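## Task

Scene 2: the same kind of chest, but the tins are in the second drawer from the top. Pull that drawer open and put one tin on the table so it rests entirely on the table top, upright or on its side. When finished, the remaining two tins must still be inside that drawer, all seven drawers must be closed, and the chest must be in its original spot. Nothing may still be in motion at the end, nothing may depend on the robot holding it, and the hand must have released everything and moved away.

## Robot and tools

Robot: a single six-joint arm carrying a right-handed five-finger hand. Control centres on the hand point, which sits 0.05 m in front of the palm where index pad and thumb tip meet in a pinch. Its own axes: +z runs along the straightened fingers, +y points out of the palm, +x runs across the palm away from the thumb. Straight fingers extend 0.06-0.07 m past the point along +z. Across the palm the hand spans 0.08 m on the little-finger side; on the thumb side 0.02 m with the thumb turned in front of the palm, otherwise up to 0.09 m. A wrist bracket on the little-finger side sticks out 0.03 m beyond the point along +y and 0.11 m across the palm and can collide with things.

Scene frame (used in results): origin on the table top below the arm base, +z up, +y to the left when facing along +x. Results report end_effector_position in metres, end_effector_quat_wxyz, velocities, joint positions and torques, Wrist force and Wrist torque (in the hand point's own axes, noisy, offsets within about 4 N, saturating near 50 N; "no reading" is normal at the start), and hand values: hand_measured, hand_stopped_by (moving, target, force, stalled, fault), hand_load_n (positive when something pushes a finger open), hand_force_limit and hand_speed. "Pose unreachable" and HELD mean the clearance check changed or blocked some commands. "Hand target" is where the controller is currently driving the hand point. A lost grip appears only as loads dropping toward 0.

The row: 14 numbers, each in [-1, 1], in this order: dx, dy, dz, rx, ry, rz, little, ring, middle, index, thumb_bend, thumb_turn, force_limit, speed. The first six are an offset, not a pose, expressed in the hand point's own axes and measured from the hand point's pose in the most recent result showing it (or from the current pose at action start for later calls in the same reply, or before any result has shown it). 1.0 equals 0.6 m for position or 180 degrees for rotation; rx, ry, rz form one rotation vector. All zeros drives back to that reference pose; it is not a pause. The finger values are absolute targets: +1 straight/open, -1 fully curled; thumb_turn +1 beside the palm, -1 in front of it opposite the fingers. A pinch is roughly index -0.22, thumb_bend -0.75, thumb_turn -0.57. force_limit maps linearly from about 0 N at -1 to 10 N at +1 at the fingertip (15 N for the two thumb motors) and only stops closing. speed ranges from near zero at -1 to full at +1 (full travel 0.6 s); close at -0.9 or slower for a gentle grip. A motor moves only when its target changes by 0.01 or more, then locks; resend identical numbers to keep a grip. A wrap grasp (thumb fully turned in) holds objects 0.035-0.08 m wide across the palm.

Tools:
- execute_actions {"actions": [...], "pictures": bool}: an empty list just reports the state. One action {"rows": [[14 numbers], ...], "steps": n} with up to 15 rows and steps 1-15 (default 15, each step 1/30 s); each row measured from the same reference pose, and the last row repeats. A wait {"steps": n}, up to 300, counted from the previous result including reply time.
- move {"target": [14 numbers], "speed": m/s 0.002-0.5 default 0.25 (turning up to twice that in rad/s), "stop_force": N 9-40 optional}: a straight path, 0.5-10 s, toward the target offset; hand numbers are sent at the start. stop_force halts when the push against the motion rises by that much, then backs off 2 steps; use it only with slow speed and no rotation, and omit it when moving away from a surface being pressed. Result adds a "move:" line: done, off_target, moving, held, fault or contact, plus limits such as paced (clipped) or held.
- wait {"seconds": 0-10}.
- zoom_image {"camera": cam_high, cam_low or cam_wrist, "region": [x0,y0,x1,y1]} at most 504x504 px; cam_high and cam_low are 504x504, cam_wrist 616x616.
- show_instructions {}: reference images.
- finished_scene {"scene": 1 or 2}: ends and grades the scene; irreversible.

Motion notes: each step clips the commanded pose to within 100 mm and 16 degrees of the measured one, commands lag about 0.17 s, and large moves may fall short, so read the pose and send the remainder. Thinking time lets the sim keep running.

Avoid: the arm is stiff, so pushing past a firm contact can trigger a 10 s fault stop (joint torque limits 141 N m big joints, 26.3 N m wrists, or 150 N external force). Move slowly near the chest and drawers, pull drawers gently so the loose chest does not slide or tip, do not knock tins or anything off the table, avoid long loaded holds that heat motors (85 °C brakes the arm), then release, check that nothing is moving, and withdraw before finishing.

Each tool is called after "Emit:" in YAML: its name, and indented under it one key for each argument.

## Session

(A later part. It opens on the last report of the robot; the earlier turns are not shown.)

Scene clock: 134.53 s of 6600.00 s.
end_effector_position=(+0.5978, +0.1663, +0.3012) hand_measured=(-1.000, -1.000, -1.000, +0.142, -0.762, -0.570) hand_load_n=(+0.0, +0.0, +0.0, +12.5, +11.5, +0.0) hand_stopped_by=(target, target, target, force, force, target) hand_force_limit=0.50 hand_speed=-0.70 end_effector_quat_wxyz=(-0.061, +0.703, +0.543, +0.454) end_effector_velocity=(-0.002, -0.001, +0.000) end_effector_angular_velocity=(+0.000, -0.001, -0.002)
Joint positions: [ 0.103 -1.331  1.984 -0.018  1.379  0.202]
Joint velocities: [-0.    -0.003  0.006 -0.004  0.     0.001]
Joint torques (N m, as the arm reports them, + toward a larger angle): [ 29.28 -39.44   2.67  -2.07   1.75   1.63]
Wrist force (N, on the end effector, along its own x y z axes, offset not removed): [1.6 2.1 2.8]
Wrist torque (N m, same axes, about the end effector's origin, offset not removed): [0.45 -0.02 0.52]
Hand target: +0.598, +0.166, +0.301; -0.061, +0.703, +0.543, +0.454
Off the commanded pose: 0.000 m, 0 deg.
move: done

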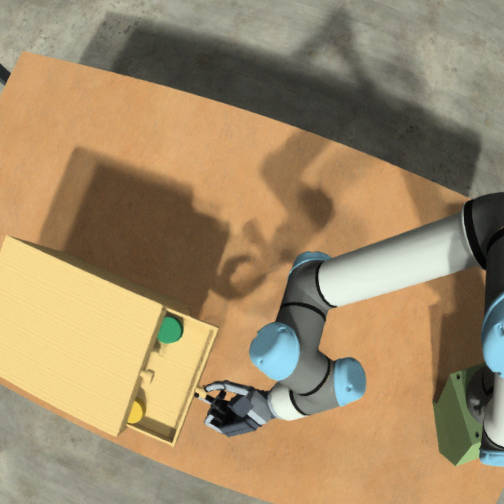

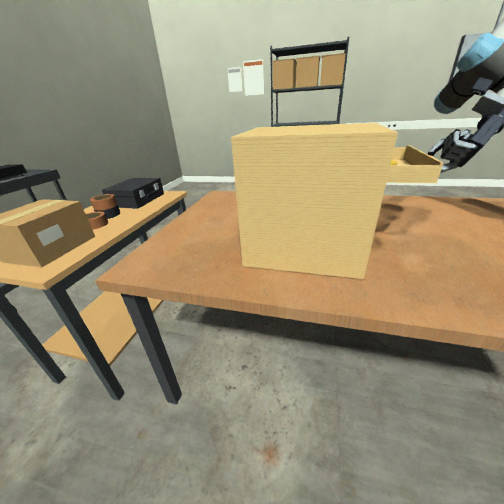

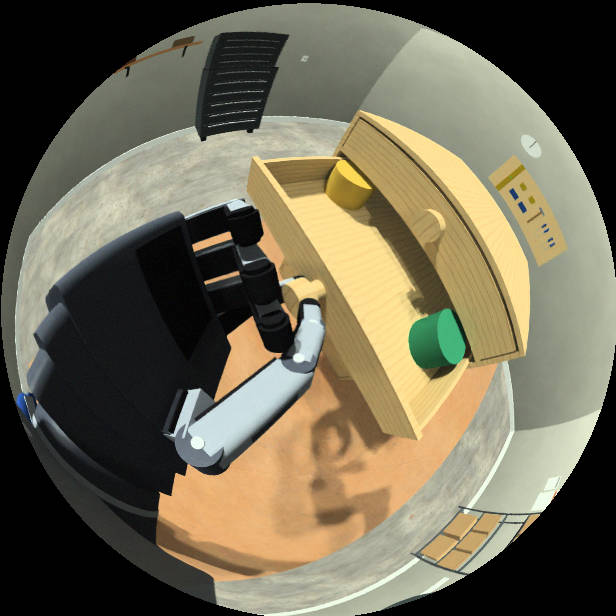

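Emit:
move:
  target: [0.002,-0.0765,-0.0515,0,0,0,-1,-1,-1,-0.05,-0.86,-0.57,0.5,-0.7]
  speed: 0.03
  stop_force: 12

Emit:
zoom_image:
  camera: "cam_high"
  region: [110,300,270,460]

Scene clock: 138.07 s of 6600.00 s.
end_effector_position=(+0.5428, +0.1677, +0.3013) hand_measured=(-1.000, -1.000, -1.000, +0.142, -0.762, -0.570) hand_load_n=(+0.0, +0.0, +0.0, +12.5, +11.0, -0.5) hand_stopped_by=(target, target, target, force, force, target) hand_force_limit=0.50 hand_speed=-0.70 end_effector_quat_wxyz=(-0.061, +0.703, +0.543, +0.454) end_effector_velocity=(-0.002, -0.000, +0.000) end_effector_angular_velocity=(-0.000, -0.001, -0.001)
Joint positions: [ 0.118 -1.407  2.136 -0.096  1.391  0.211]
Joint velocities: [ 0.    -0.003  0.006 -0.004  0.    -0.   ]
Joint torques (N m, as the arm reports them, + toward a larger angle): [ 27.89 -35.77   4.35  -1.67   1.51   1.52]
Wrist force (N, on the end effector, along its own x y z axes, offset not removed): [0.9 0.8 3.3]
Wrist torque (N m, same axes, about the end effector's origin, offset not removed): [0.28 -0.03 0.34]
Hand target: +0.542, +0.168, +0.301; -0.061, +0.703, +0.543, +0.454
Off the commanded pose: 0.000 m, 0 deg.
move: done

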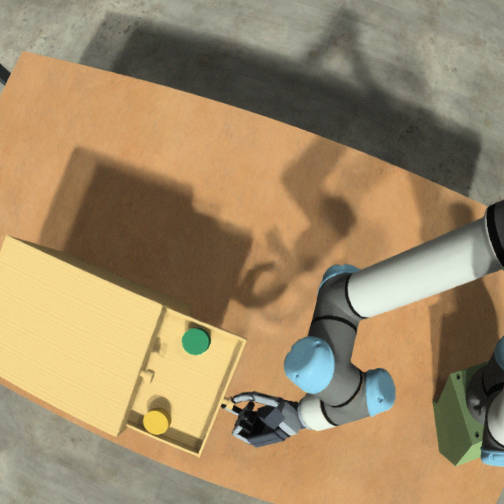

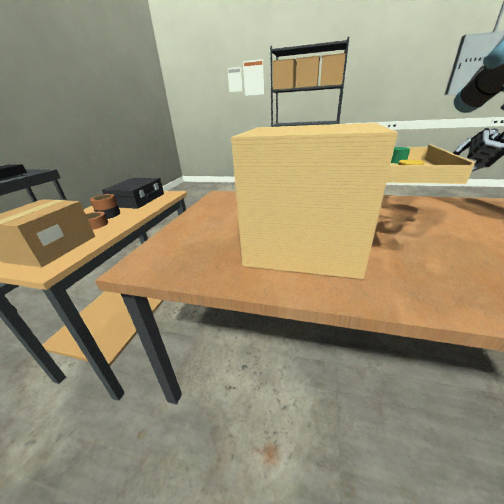

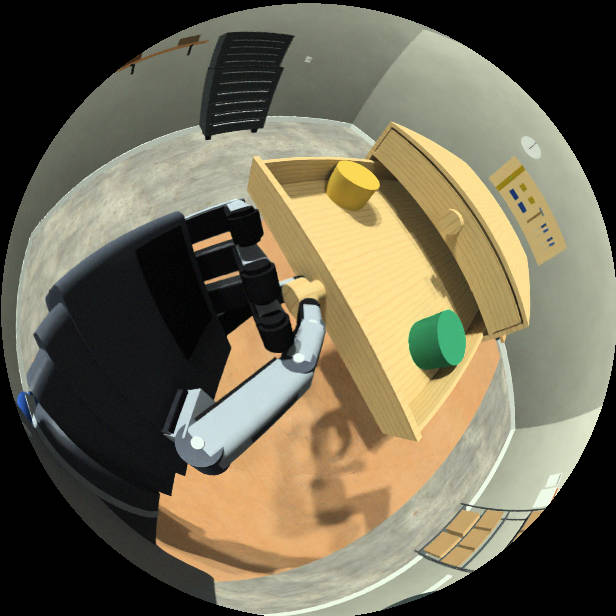

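Region (110, 300, 270, 460) of cam_high's 504x504 image, scaled by 3.150, with more detail than that image has.

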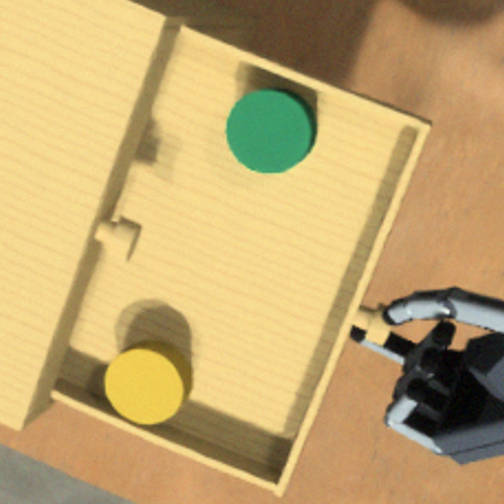

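Emit:
move:
  target: [0.001,-0.0415,-0.028,0,0,0,-1,-1,-1,-0.05,-0.86,-0.57,0.5,-0.7]
  speed: 0.03
  stop_force: 12

Emit:
move:
  target: [0,0,0,0,0,0,-1,-1,-1,0.45,-0.5,-0.57,0.5,0]

Emit:
zoom_image:
  camera: "cam_high"
  region: [120,310,280,470]

Emit:
zoom_image:
  camera: "cam_low"
  region: [370,110,504,210]

Scene clock: 147.17 s of 6600.00 s.
end_effector_position=(+0.5131, +0.1684, +0.3013) hand_measured=(-1.000, -1.000, -1.000, +0.142, -0.762, -0.570) hand_load_n=(+0.0, +0.0, +0.0, +12.5, +11.0, -0.5) hand_stopped_by=(target, target, target, force, force, target) hand_force_limit=0.50 hand_speed=-0.70 end_effector_quat_wxyz=(-0.061, +0.703, +0.543, +0.454) end_effector_velocity=(-0.002, -0.000, -0.000) end_effector_angular_velocity=(+0.001, +0.000, -0.001)
Joint positions: [ 0.127 -1.446  2.214 -0.137  1.399  0.217]
Joint velocities: [ 0.    -0.003  0.007 -0.004  0.     0.002]
Joint torques (N m, as the arm reports them, + toward a larger angle): [ 26.7  -33.09   4.28  -1.81   1.43   1.56]
Wrist force (N, on the end effector, along its own x y z axes, offset not removed): [-1.1 2.3 1.2]
Wrist torque (N m, same axes, about the end effector's origin, offset not removed): [0.53 0.39 0.46]
Hand target: +0.513, +0.168, +0.301; -0.061, +0.703, +0.543, +0.454
Off the commanded pose: 0.000 m, 0 deg.
After step 90, 4.77 s passed at rest.
move: done

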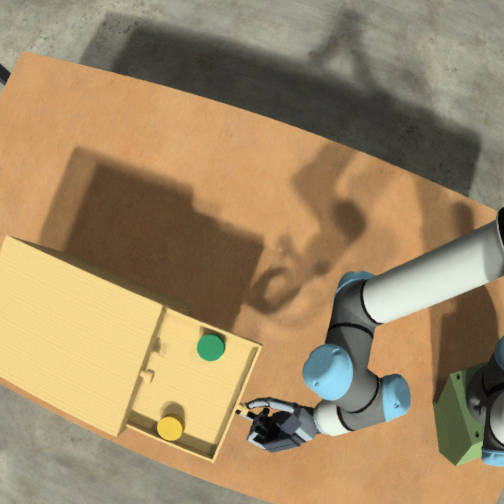

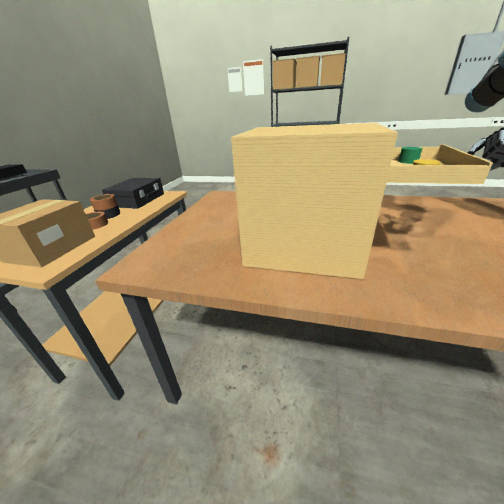

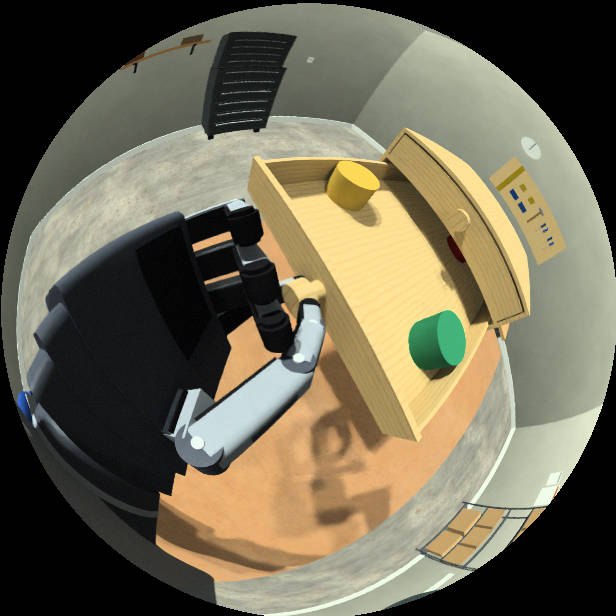

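Scene clock: 147.70 s of 6600.00 s.
end_effector_position=(+0.5131, +0.1684, +0.3013) hand_measured=(-1.000, -1.000, -1.000, +0.450, -0.500, -0.570) hand_load_n=(+0.0, +0.0, +0.0, +0.0, +0.0, +0.0) hand_stopped_by=(target, target, target, target, target, target) hand_force_limit=0.50 hand_speed=0.00 end_effector_quat_wxyz=(-0.061, +0.703, +0.543, +0.454) end_effector_velocity=(+0.000, -0.000, +0.000) end_effector_angular_velocity=(+0.000, -0.000, -0.001)
Joint positions: [ 0.128 -1.446  2.214 -0.137  1.399  0.217]
Joint velocities: [-0. -0. -0. -0. -0.  0.]
Joint torques (N m, as the arm reports them, + toward a larger angle): [ 23.27 -22.89 -24.79   2.38   0.46   0.66]
Wrist force (N, on the end effector, along its own x y z axes, offset not removed): [1.9 0.7 0.8]
Wrist torque (N m, same axes, about the end effector's origin, offset not removed): [0.05 0.06 0.43]
Hand target: +0.513, +0.168, +0.301; -0.061, +0.703, +0.543, +0.454
Off the commanded pose: 0.000 m, 0 deg.
move: done

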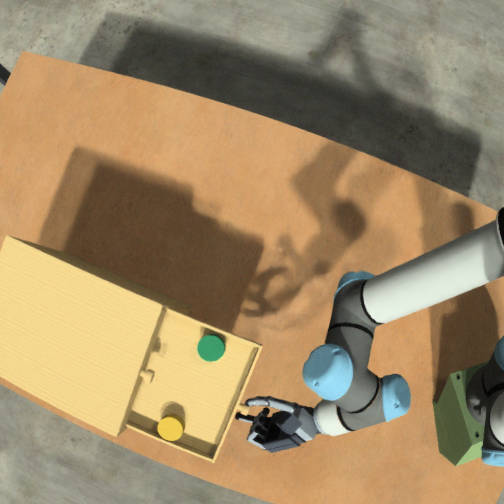

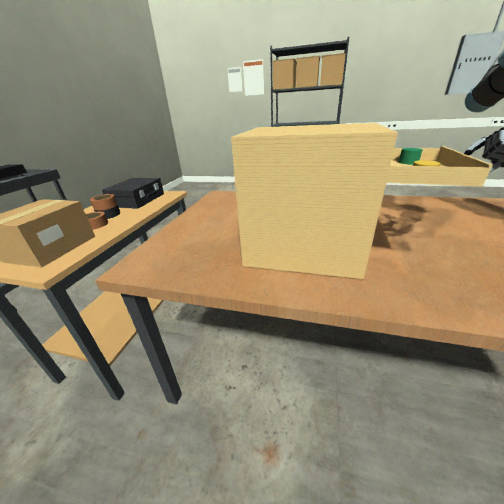

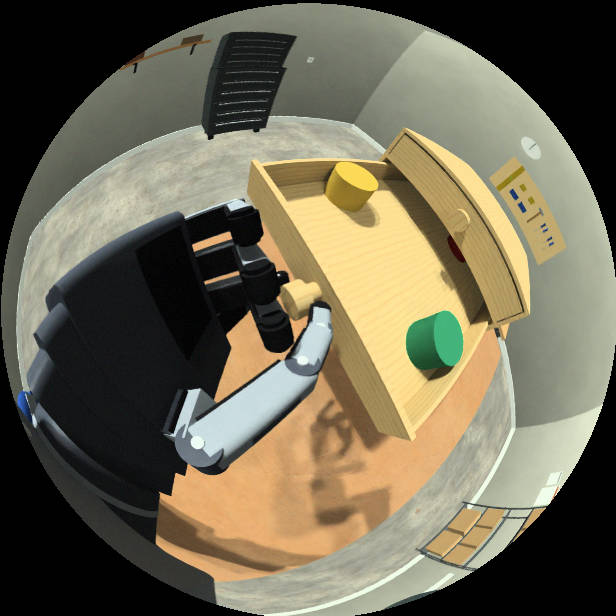

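Region (120, 310, 280, 470) of cam_high's 504x504 image, scaled by 3.150, with more detail than that image has.

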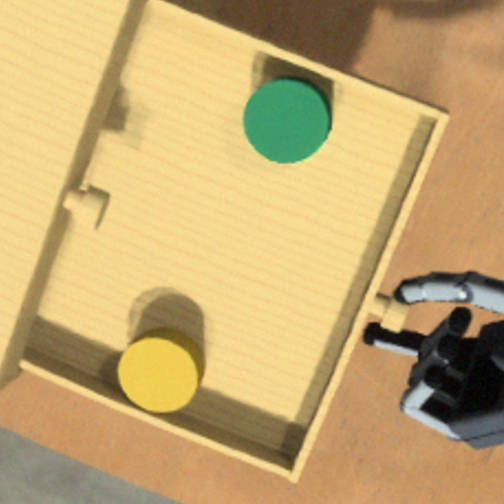

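Region (370, 110, 504, 210) of cam_low's 504x504 image, scaled by 3.761, with more detail than that image has; it fills the top 376 rows of this view, and the rest is white.

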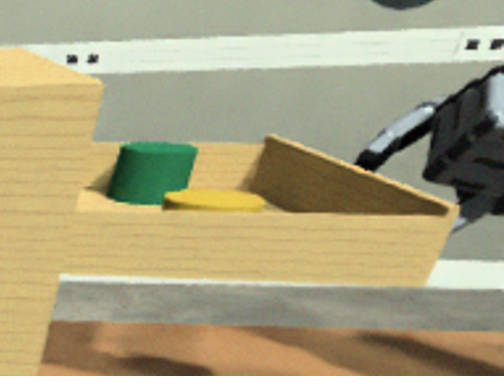

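Emit:
move:
  target: [0.0236,-0.041,-0.0575,0,0,0,-1,-1,-1,0.45,-0.5,-0.57,0.5,0]
  speed: 0.1

Emit:
move:
  target: [0.0825,0.0474,-0.0676,0,0,0,-1,-1,-1,0.45,-0.5,-0.57,0.5,0]
  speed: 0.2

Scene clock: 153.87 s of 6600.00 s.
end_effector_position=(+0.4734, +0.1684, +0.3211) hand_measured=(-1.000, -1.000, -1.000, +0.450, -0.500, -0.570) hand_load_n=(+0.0, +0.0, +0.0, +0.0, +0.0, +0.0) hand_stopped_by=(target, target, target, target, target, target) hand_force_limit=0.50 hand_speed=0.00 end_effector_quat_wxyz=(-0.061, +0.703, +0.543, +0.454) end_effector_velocity=(-0.002, -0.000, +0.001) end_effector_angular_velocity=(+0.000, +0.000, -0.000)
Joint positions: [ 0.181 -1.533  2.294 -0.134  1.442  0.249]
Joint velocities: [ 0.004 -0.006  0.004  0.001  0.003  0.003]
Joint torques (N m, as the arm reports them, + toward a larger angle): [ 23.95 -30.51   4.7    2.83   1.46   1.72]
Wrist force (N, on the end effector, along its own x y z axes, offset not removed): [1.4 2.2 -1.0]
Wrist torque (N m, same axes, about the end effector's origin, offset not removed): [0.20 0.15 0.38]
Hand target: +0.473, +0.168, +0.321; -0.061, +0.703, +0.543, +0.454
Off the commanded pose: 0.000 m, 0 deg.
After step 90, 2.23 s passed at rest.
move: done

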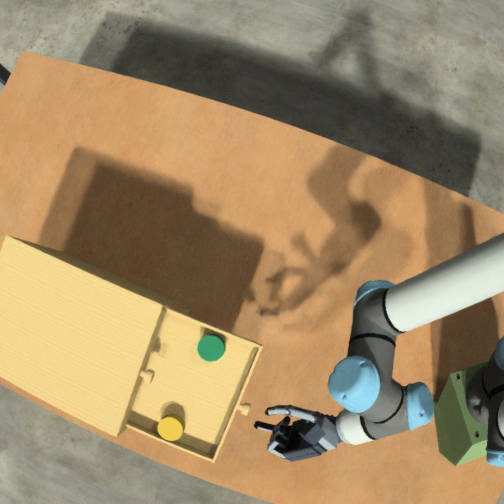

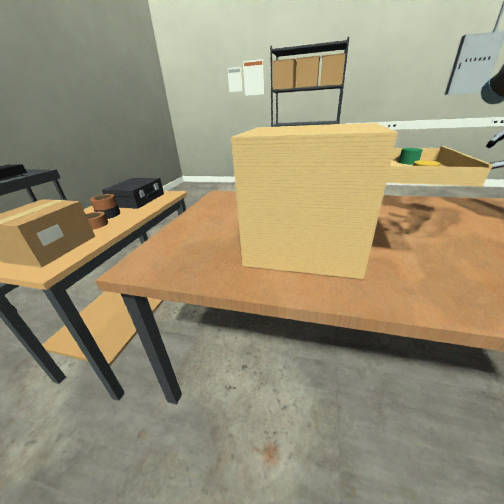

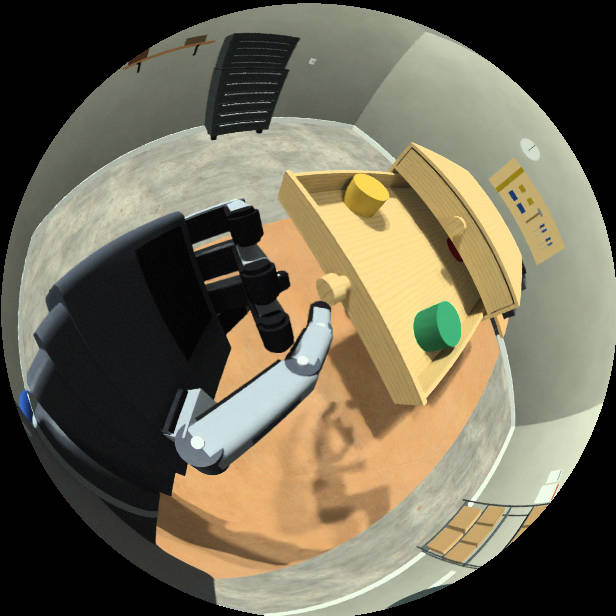

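Scene clock: 154.83 s of 6600.00 s.
end_effector_position=(+0.4733, +0.1684, +0.3908) hand_measured=(-1.000, -1.000, -1.000, +0.450, -0.500, -0.570) hand_load_n=(+0.0, +0.0, +0.0, +0.0, +0.0, +0.0) hand_stopped_by=(target, target, target, target, target, target) hand_force_limit=0.50 hand_speed=0.00 end_effector_quat_wxyz=(-0.061, +0.703, +0.543, +0.454) end_effector_velocity=(+0.000, +0.000, +0.003) end_effector_angular_velocity=(-0.001, +0.002, -0.001)
Joint positions: [ 0.328 -1.623  2.192  0.053  1.561  0.335]
Joint velocities: [ 0.008 -0.001 -0.006  0.009  0.008  0.005]
Joint torques (N m, as the arm reports them, + toward a larger angle): [ 22.59 -26.27 -28.     2.15   1.82   1.63]
Wrist force (N, on the end effector, along its own x y z axes, offset not removed): [0.3 0.0 -0.7]
Wrist torque (N m, same axes, about the end effector's origin, offset not removed): [0.06 0.13 0.33]
Hand target: +0.473, +0.168, +0.391; -0.061, +0.703, +0.543, +0.454
Off the commanded pose: 0.000 m, 0 deg.
move: done

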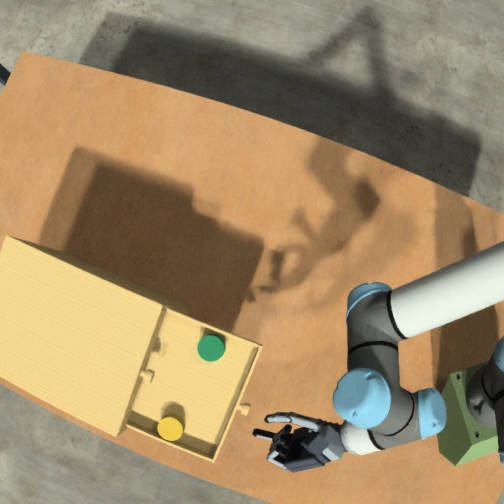

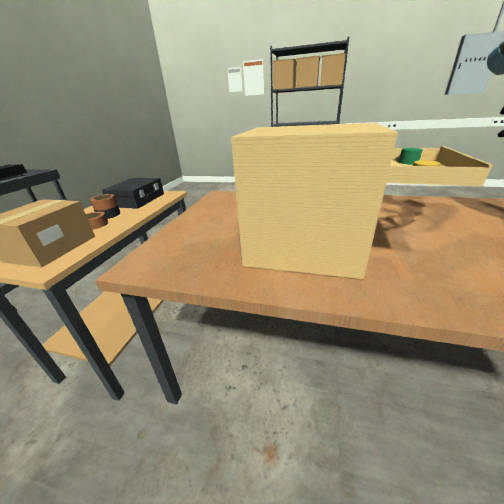

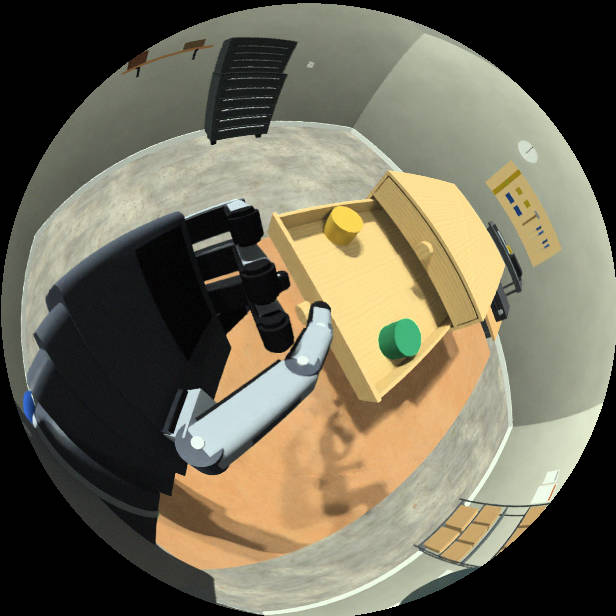

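Emit:
move:
  target: [0.0837,0.131,0.211,-0.233,0.137,0.781,-1,-1,-1,0.55,-0.15,-0.57,0.5,0]
  speed: 0.4

Emit:
zoom_image:
  camera: "cam_high"
  region: [120,340,280,500]

Scene clock: 159.93 s of 6600.00 s.
end_effector_position=(+0.6100, +0.2455, +0.3851) hand_measured=(-1.000, -1.000, -1.000, +0.550, -0.150, -0.570) hand_load_n=(+0.0, +0.0, +0.0, +0.0, +0.0, +0.0) hand_stopped_by=(target, target, target, target, target, target) hand_force_limit=0.50 hand_speed=0.00 end_effector_quat_wxyz=(-0.326, +0.628, -0.626, +0.327) end_effector_velocity=(+0.000, +0.000, -0.001) end_effector_angular_velocity=(+0.009, +0.010, -0.008)
Joint positions: [ 0.539 -1.196  1.589 -0.056  2.32   2.888]
Joint velocities: [-0.001  0.005 -0.01   0.017  0.003  0.02 ]
Joint torques (N m, as the arm reports them, + toward a larger angle): [  6.46 -16.86 -30.69   2.11   2.48   1.75]
Wrist force (N, on the end effector, along its own x y z axes, offset not removed): [0.8 3.4 0.6]
Wrist torque (N m, same axes, about the end effector's origin, offset not removed): [0.48 0.10 0.42]
Hand target: +0.610, +0.246, +0.385; -0.326, +0.628, -0.627, +0.326
Off the commanded pose: 0.000 m, 0 deg.
move: done

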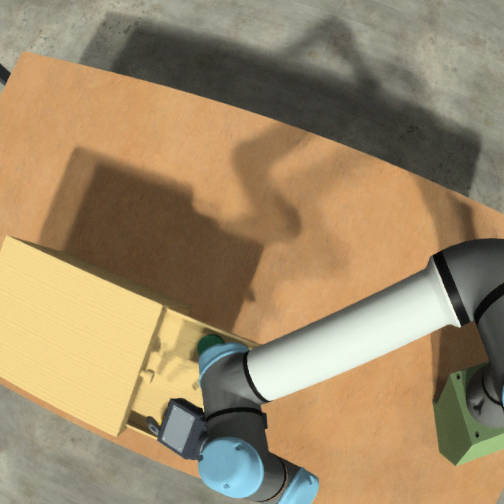

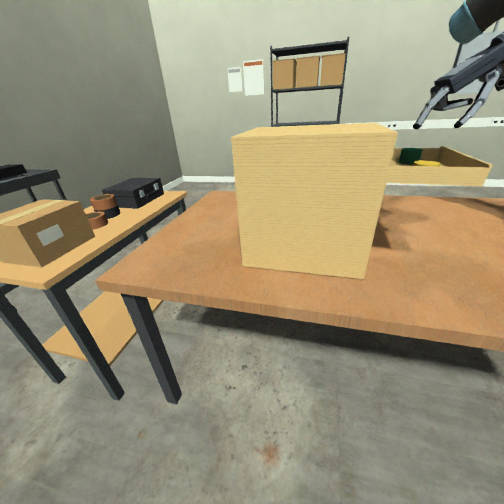

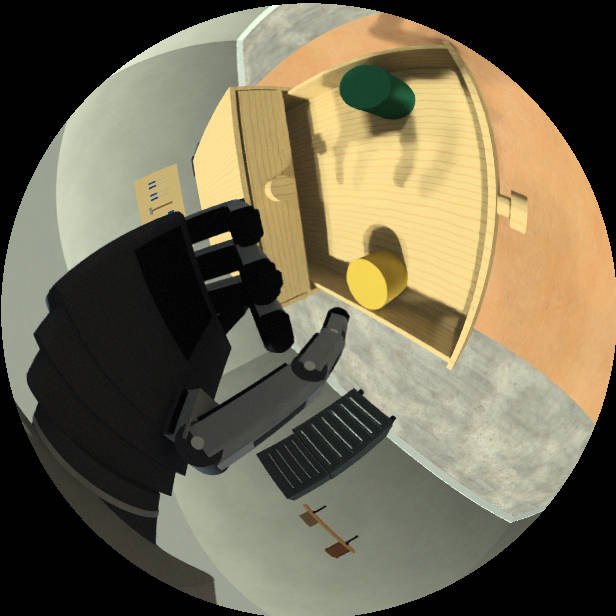

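Region (120, 340, 280, 500) of cam_high's 504x504 image, scaled by 3.150, with more detail than that image has.

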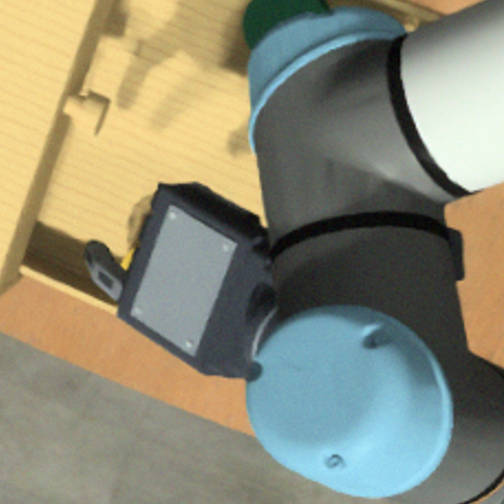

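Emit:
move:
  target: [0,0.0635,0.0546,0,0,0,-1,-1,-1,0.55,-0.15,-0.57,0.5,0]
  speed: 0.08

Emit:
zoom_image:
  camera: "cam_low"
  region: [370,90,504,210]

Emit:
zoom_image:
  camera: "cam_wrist"
  region: [220,180,460,420]

Scene clock: 163.00 s of 6600.00 s.
end_effector_position=(+0.6150, +0.2455, +0.3353) hand_measured=(-1.000, -1.000, -1.000, +0.550, -0.150, -0.570) hand_load_n=(+0.0, +0.0, +0.0, +0.0, +0.0, +0.0) hand_stopped_by=(target, target, target, target, target, target) hand_force_limit=0.50 hand_speed=0.00 end_effector_quat_wxyz=(-0.326, +0.628, -0.626, +0.327) end_effector_velocity=(-0.000, +0.001, -0.002) end_effector_angular_velocity=(+0.000, -0.000, +0.001)
Joint positions: [ 0.479 -1.165  1.657 -0.172  2.263  2.862]
Joint velocities: [-0.001  0.002  0.003 -0.005 -0.003 -0.001]
Joint torques (N m, as the arm reports them, + toward a larger angle): [  7.9  -18.5   -1.25  -2.63  -3.13  -1.64]
Wrist force (N, on the end effector, along its own x y z axes, offset not removed): [1.8 1.5 -0.1]
Wrist torque (N m, same axes, about the end effector's origin, offset not removed): [0.19 0.03 0.52]
Hand target: +0.615, +0.245, +0.335; -0.326, +0.628, -0.626, +0.327
Off the commanded pose: 0.000 m, 0 deg.
move: done

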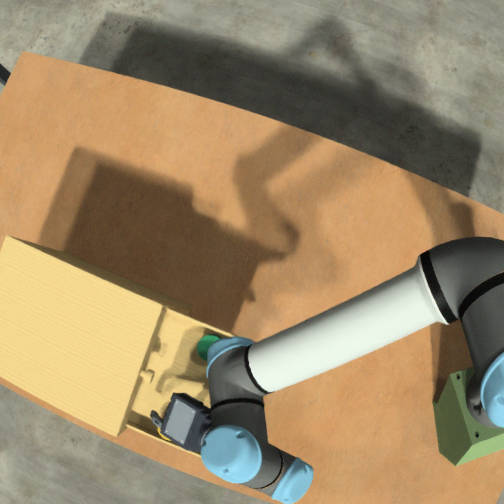

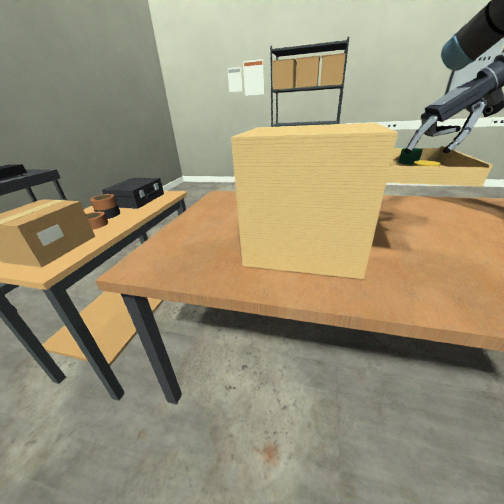

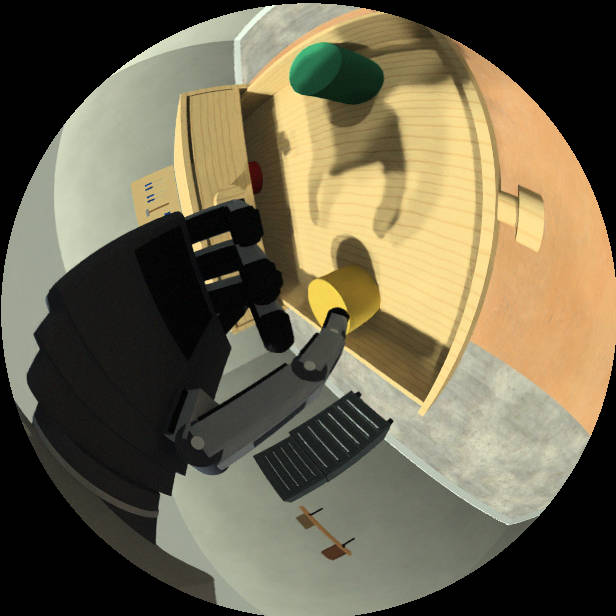

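Region (370, 90, 504, 210) of cam_low's 504x504 image, scaled by 3.761, with more detail than that image has; it fills the top 451 rows of this view, and the rest is white.

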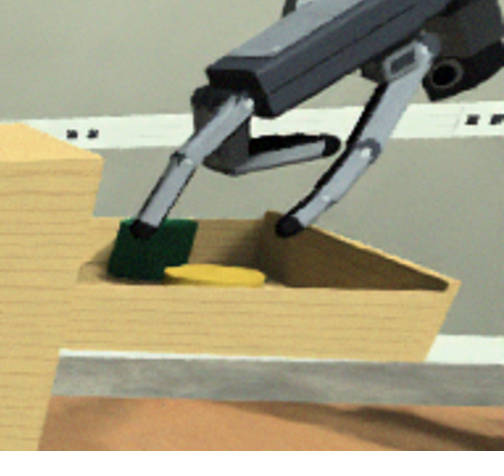

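Region (220, 180, 460, 420) of cam_wrist's 616x616 image, scaled by 2.100, with more detail than that image has.

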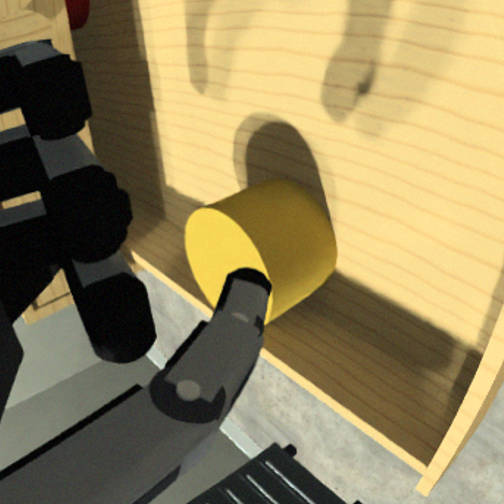

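Emit:
move:
  target: [0,0.030,0.0067,0,0,0,-1,-1,-1,0.55,-0.15,-0.57,0.5,0]
  speed: 0.03

Emit:
zoom_image:
  camera: "cam_low"
  region: [370,90,504,210]

Emit:
zoom_image:
  camera: "cam_wrist"
  region: [220,180,460,420]

Emit:
zoom_image:
  camera: "cam_high"
  region: [120,360,240,480]

Scene clock: 168.63 s of 6600.00 s.
end_effector_position=(+0.6080, +0.2454, +0.3185) hand_measured=(-1.000, -1.000, -1.000, +0.550, -0.150, -0.570) hand_load_n=(+0.0, +0.0, +0.0, +0.0, +0.0, +0.0) hand_stopped_by=(target, target, target, target, target, target) hand_force_limit=0.50 hand_speed=0.00 end_effector_quat_wxyz=(-0.326, +0.628, -0.626, +0.327) end_effector_velocity=(-0.000, -0.000, -0.002) end_effector_angular_velocity=(+0.001, -0.002, -0.001)
Joint positions: [ 0.466 -1.162  1.699 -0.22   2.251  2.857]
Joint velocities: [-0.002  0.001  0.005 -0.008 -0.002 -0.001]
Joint torques (N m, as the arm reports them, + toward a larger angle): [  6.41 -19.06  -1.61  -2.09  -3.15  -1.58]
Wrist force (N, on the end effector, along its own x y z axes, offset not removed): [1.1 -0.1 1.7]
Wrist torque (N m, same axes, about the end effector's origin, offset not removed): [-0.12 0.17 0.32]
Hand target: +0.608, +0.245, +0.318; -0.326, +0.628, -0.626, +0.327
Off the commanded pose: 0.000 m, 0 deg.
After step 90, 1.70 s passed at rest.
move: done

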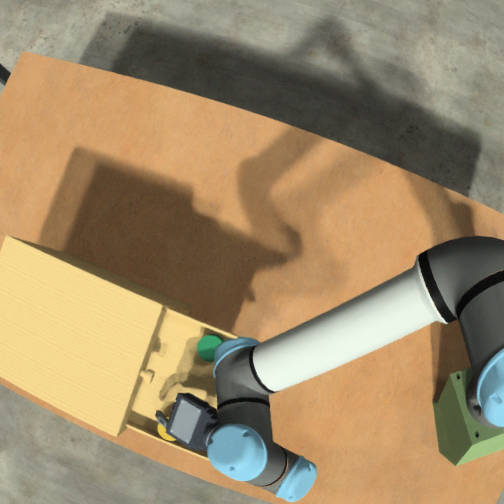

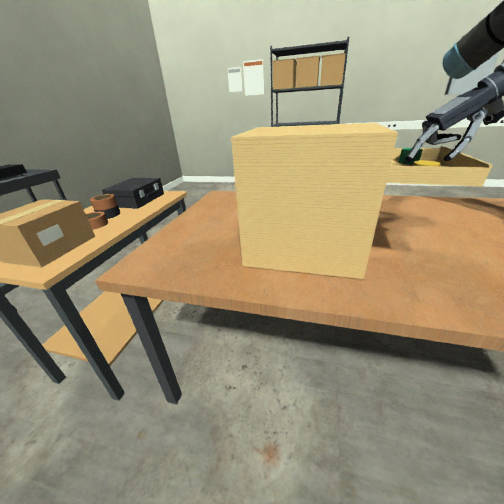

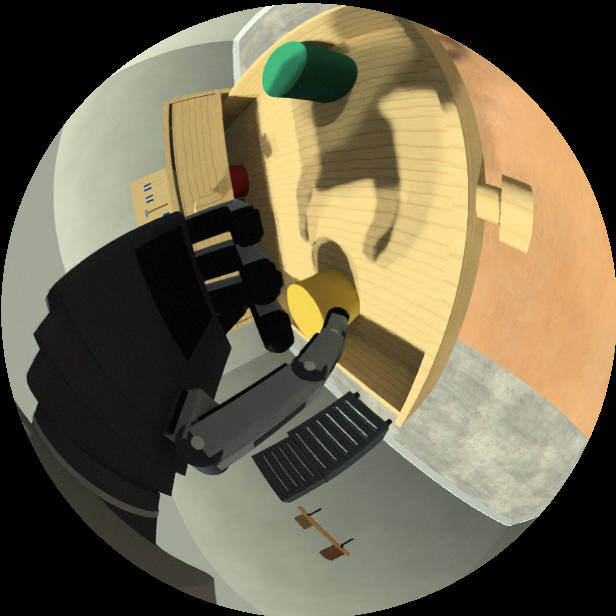

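Region (370, 90, 504, 210) of cam_low's 504x504 image, scaled by 3.761, with more detail than that image has; it fills the top 451 rows of this view, and the rest is white.

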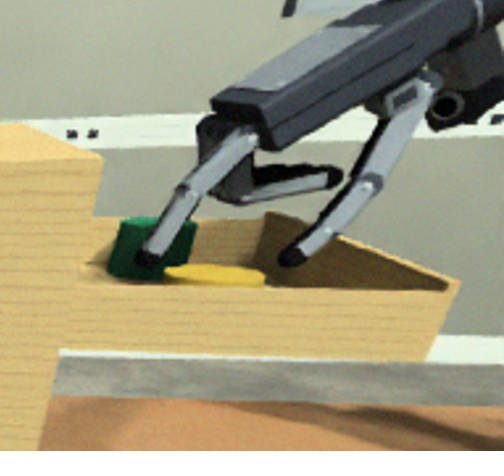

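Region (220, 180, 460, 420) of cam_wrist's 616x616 image, scaled by 2.100, with more detail than that image has.

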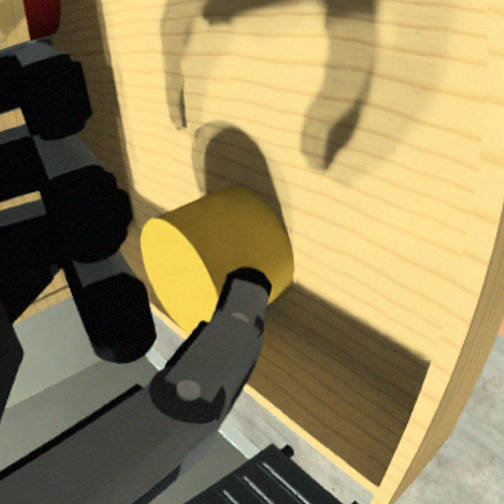

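Region (120, 360, 240, 480) of cam_high's 504x504 image, scaled by 4.200, with more detail than that image has.

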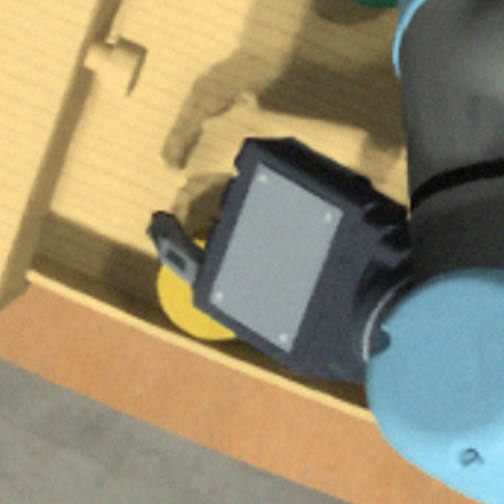

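Emit:
move:
  target: [-0.0167,-0.0029,0.0041,0,0,0,-1,-1,-1,0.6,-0.1,-0.57,0.5,0]
  speed: 0.03

Emit:
zoom_image:
  camera: "cam_low"
  region: [370,90,504,210]

Emit:
zoom_image:
  camera: "cam_wrist"
  region: [220,180,460,420]

Emit:
zoom_image:
  camera: "cam_high"
  region: [120,360,240,480]

Scene clock: 172.30 s of 6600.00 s.
end_effector_position=(+0.6110, +0.2552, +0.3185) hand_measured=(-1.000, -1.000, -1.000, +0.600, -0.100, -0.570) hand_load_n=(+0.0, +0.0, +0.0, +0.0, +0.0, +0.0) hand_stopped_by=(target, target, target, target, target, target) hand_force_limit=0.50 hand_speed=0.00 end_effector_quat_wxyz=(-0.326, +0.628, -0.626, +0.327) end_effector_velocity=(+0.001, +0.003, +0.001) end_effector_angular_velocity=(+0.000, -0.002, -0.000)
Joint positions: [ 0.479 -1.138  1.674 -0.216  2.263  2.862]
Joint velocities: [ 0.004  0.005 -0.008  0.002  0.003  0.001]
Joint torques (N m, as the arm reports them, + toward a larger angle): [ 32.67 -19.86 -32.11   1.83   2.26   1.68]
Wrist force (N, on the end effector, along its own x y z axes, offset not removed): [1.5 -0.1 -0.7]
Wrist torque (N m, same axes, about the end effector's origin, offset not removed): [-0.10 0.08 0.30]
Hand target: +0.611, +0.255, +0.319; -0.326, +0.628, -0.626, +0.327
Off the commanded pose: 0.000 m, 0 deg.
move: done

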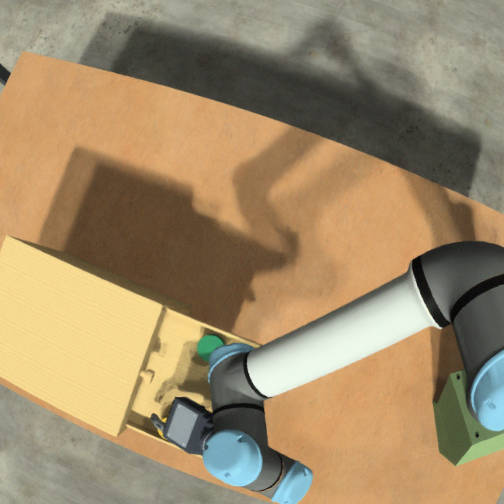

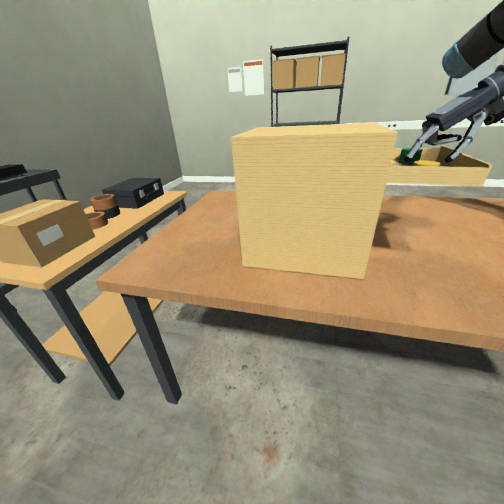

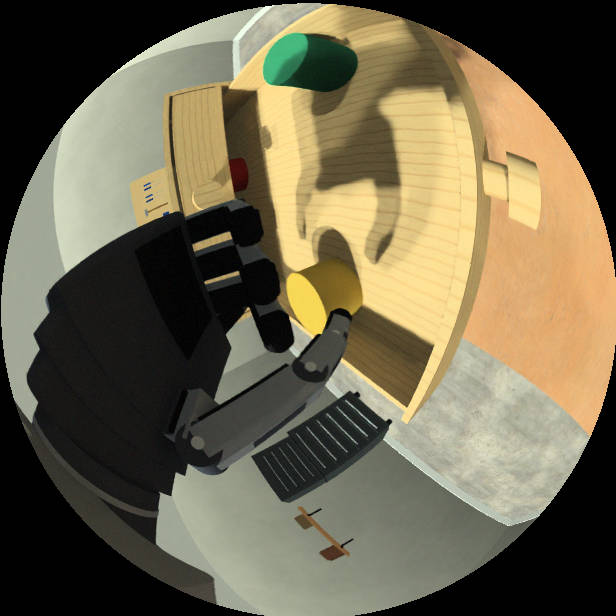

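Region (370, 90, 504, 210) of cam_low's 504x504 image, scaled by 3.761, with more detail than that image has; it fills the top 451 rows of this view, and the rest is white.

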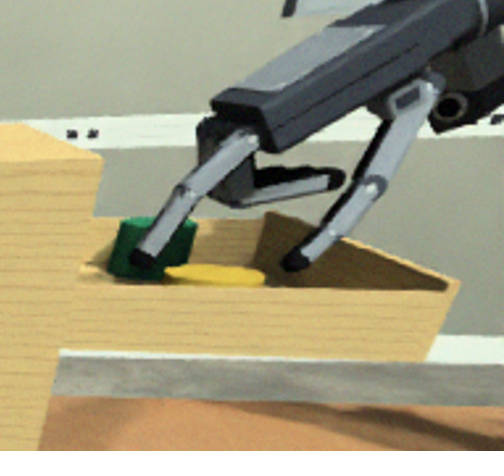

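Region (220, 180, 460, 420) of cam_wrist's 616x616 image, scaled by 2.100, with more detail than that image has.

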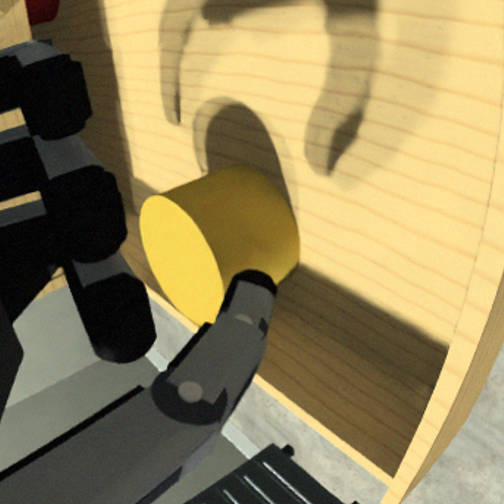

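Region (120, 360, 240, 480) of cam_high's 504x504 image, scaled by 4.200, with more detail than that image has.

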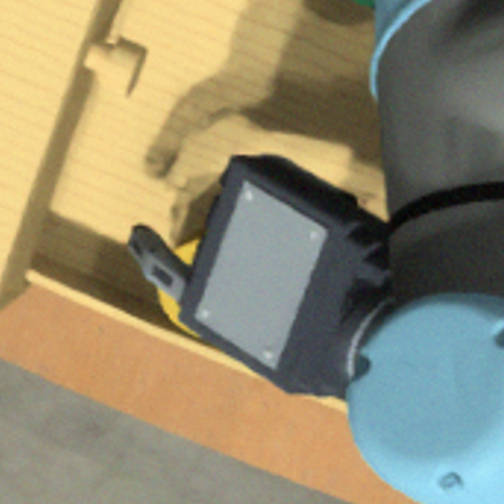

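Emit:
move:
  target: [0,0.0178,0.0124,0,0,0,-1,-1,-1,0.6,-0.1,-0.57,0.5,0]
  speed: 0.015
  stop_force: 9

Emit:
zoom_image:
  camera: "cam_low"
  region: [370,90,504,210]

Emit:
zoom_image:
  camera: "cam_wrist"
  region: [220,180,460,420]

Emit:
zoom_image:
  camera: "cam_high"
  region: [120,360,240,480]

Scene clock: 176.43 s of 6600.00 s.
end_effector_position=(+0.6109, +0.2552, +0.3058) hand_measured=(-1.000, -1.000, -1.000, +0.600, -0.100, -0.570) hand_load_n=(+0.0, +0.0, +0.0, +0.0, +0.0, +0.0) hand_stopped_by=(target, target, target, target, target, target) hand_force_limit=0.50 hand_speed=0.00 end_effector_quat_wxyz=(-0.326, +0.628, -0.626, +0.327) end_effector_velocity=(-0.000, +0.000, -0.003) end_effector_angular_velocity=(-0.000, +0.001, +0.001)
Joint positions: [ 0.465 -1.129  1.691 -0.246  2.249  2.856]
Joint velocities: [-0.003  0.002  0.004 -0.006 -0.003 -0.001]
Joint torques (N m, as the arm reports them, + toward a larger angle): [  7.18 -18.78  -0.12  -2.16  -3.01  -1.65]
Wrist force (N, on the end effector, along its own x y z axes, offset not removed): [3.3 1.8 2.6]
Wrist torque (N m, same axes, about the end effector's origin, offset not removed): [0.24 -0.34 0.54]
Hand target: +0.611, +0.255, +0.306; -0.326, +0.628, -0.626, +0.327
Off the commanded pose: 0.000 m, 0 deg.
move: done

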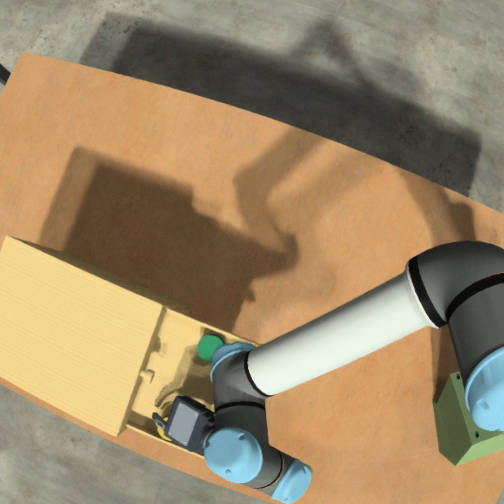

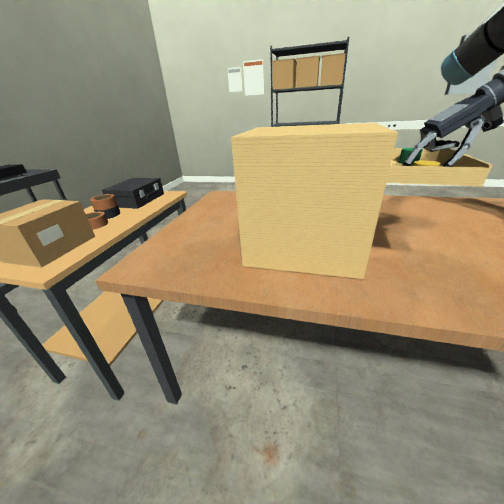

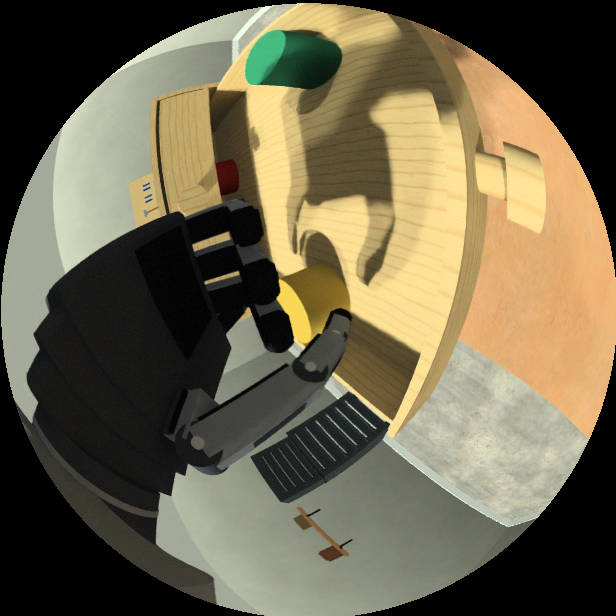

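Region (370, 90, 504, 210) of cam_low's 504x504 image, scaled by 3.761, with more detail than that image has; it fills the top 451 rows of this view, and the rest is white.

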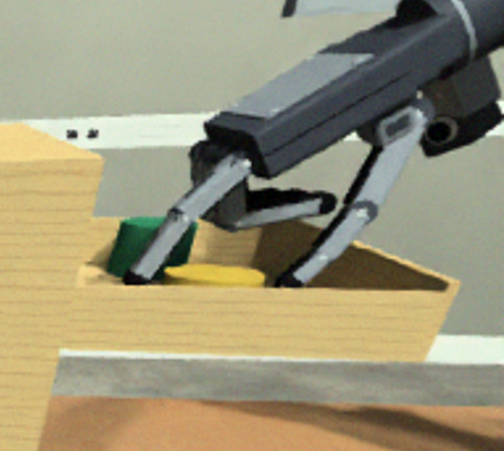

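Region (220, 180, 460, 420) of cam_wrist's 616x616 image, scaled by 2.100, with more detail than that image has.

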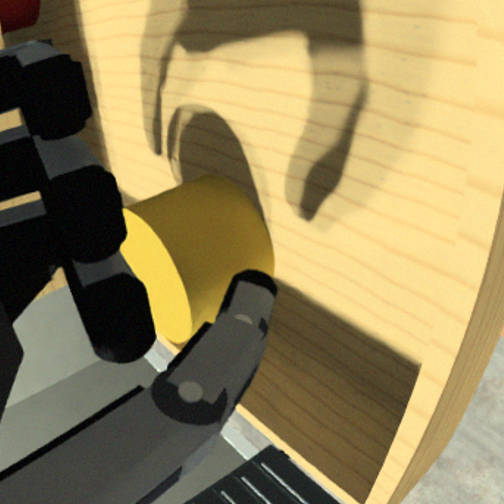

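Region (120, 360, 240, 480) of cam_high's 504x504 image, scaled by 4.200, with more detail than that image has.

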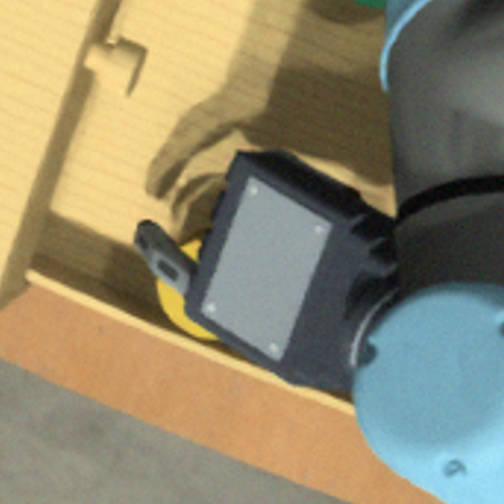

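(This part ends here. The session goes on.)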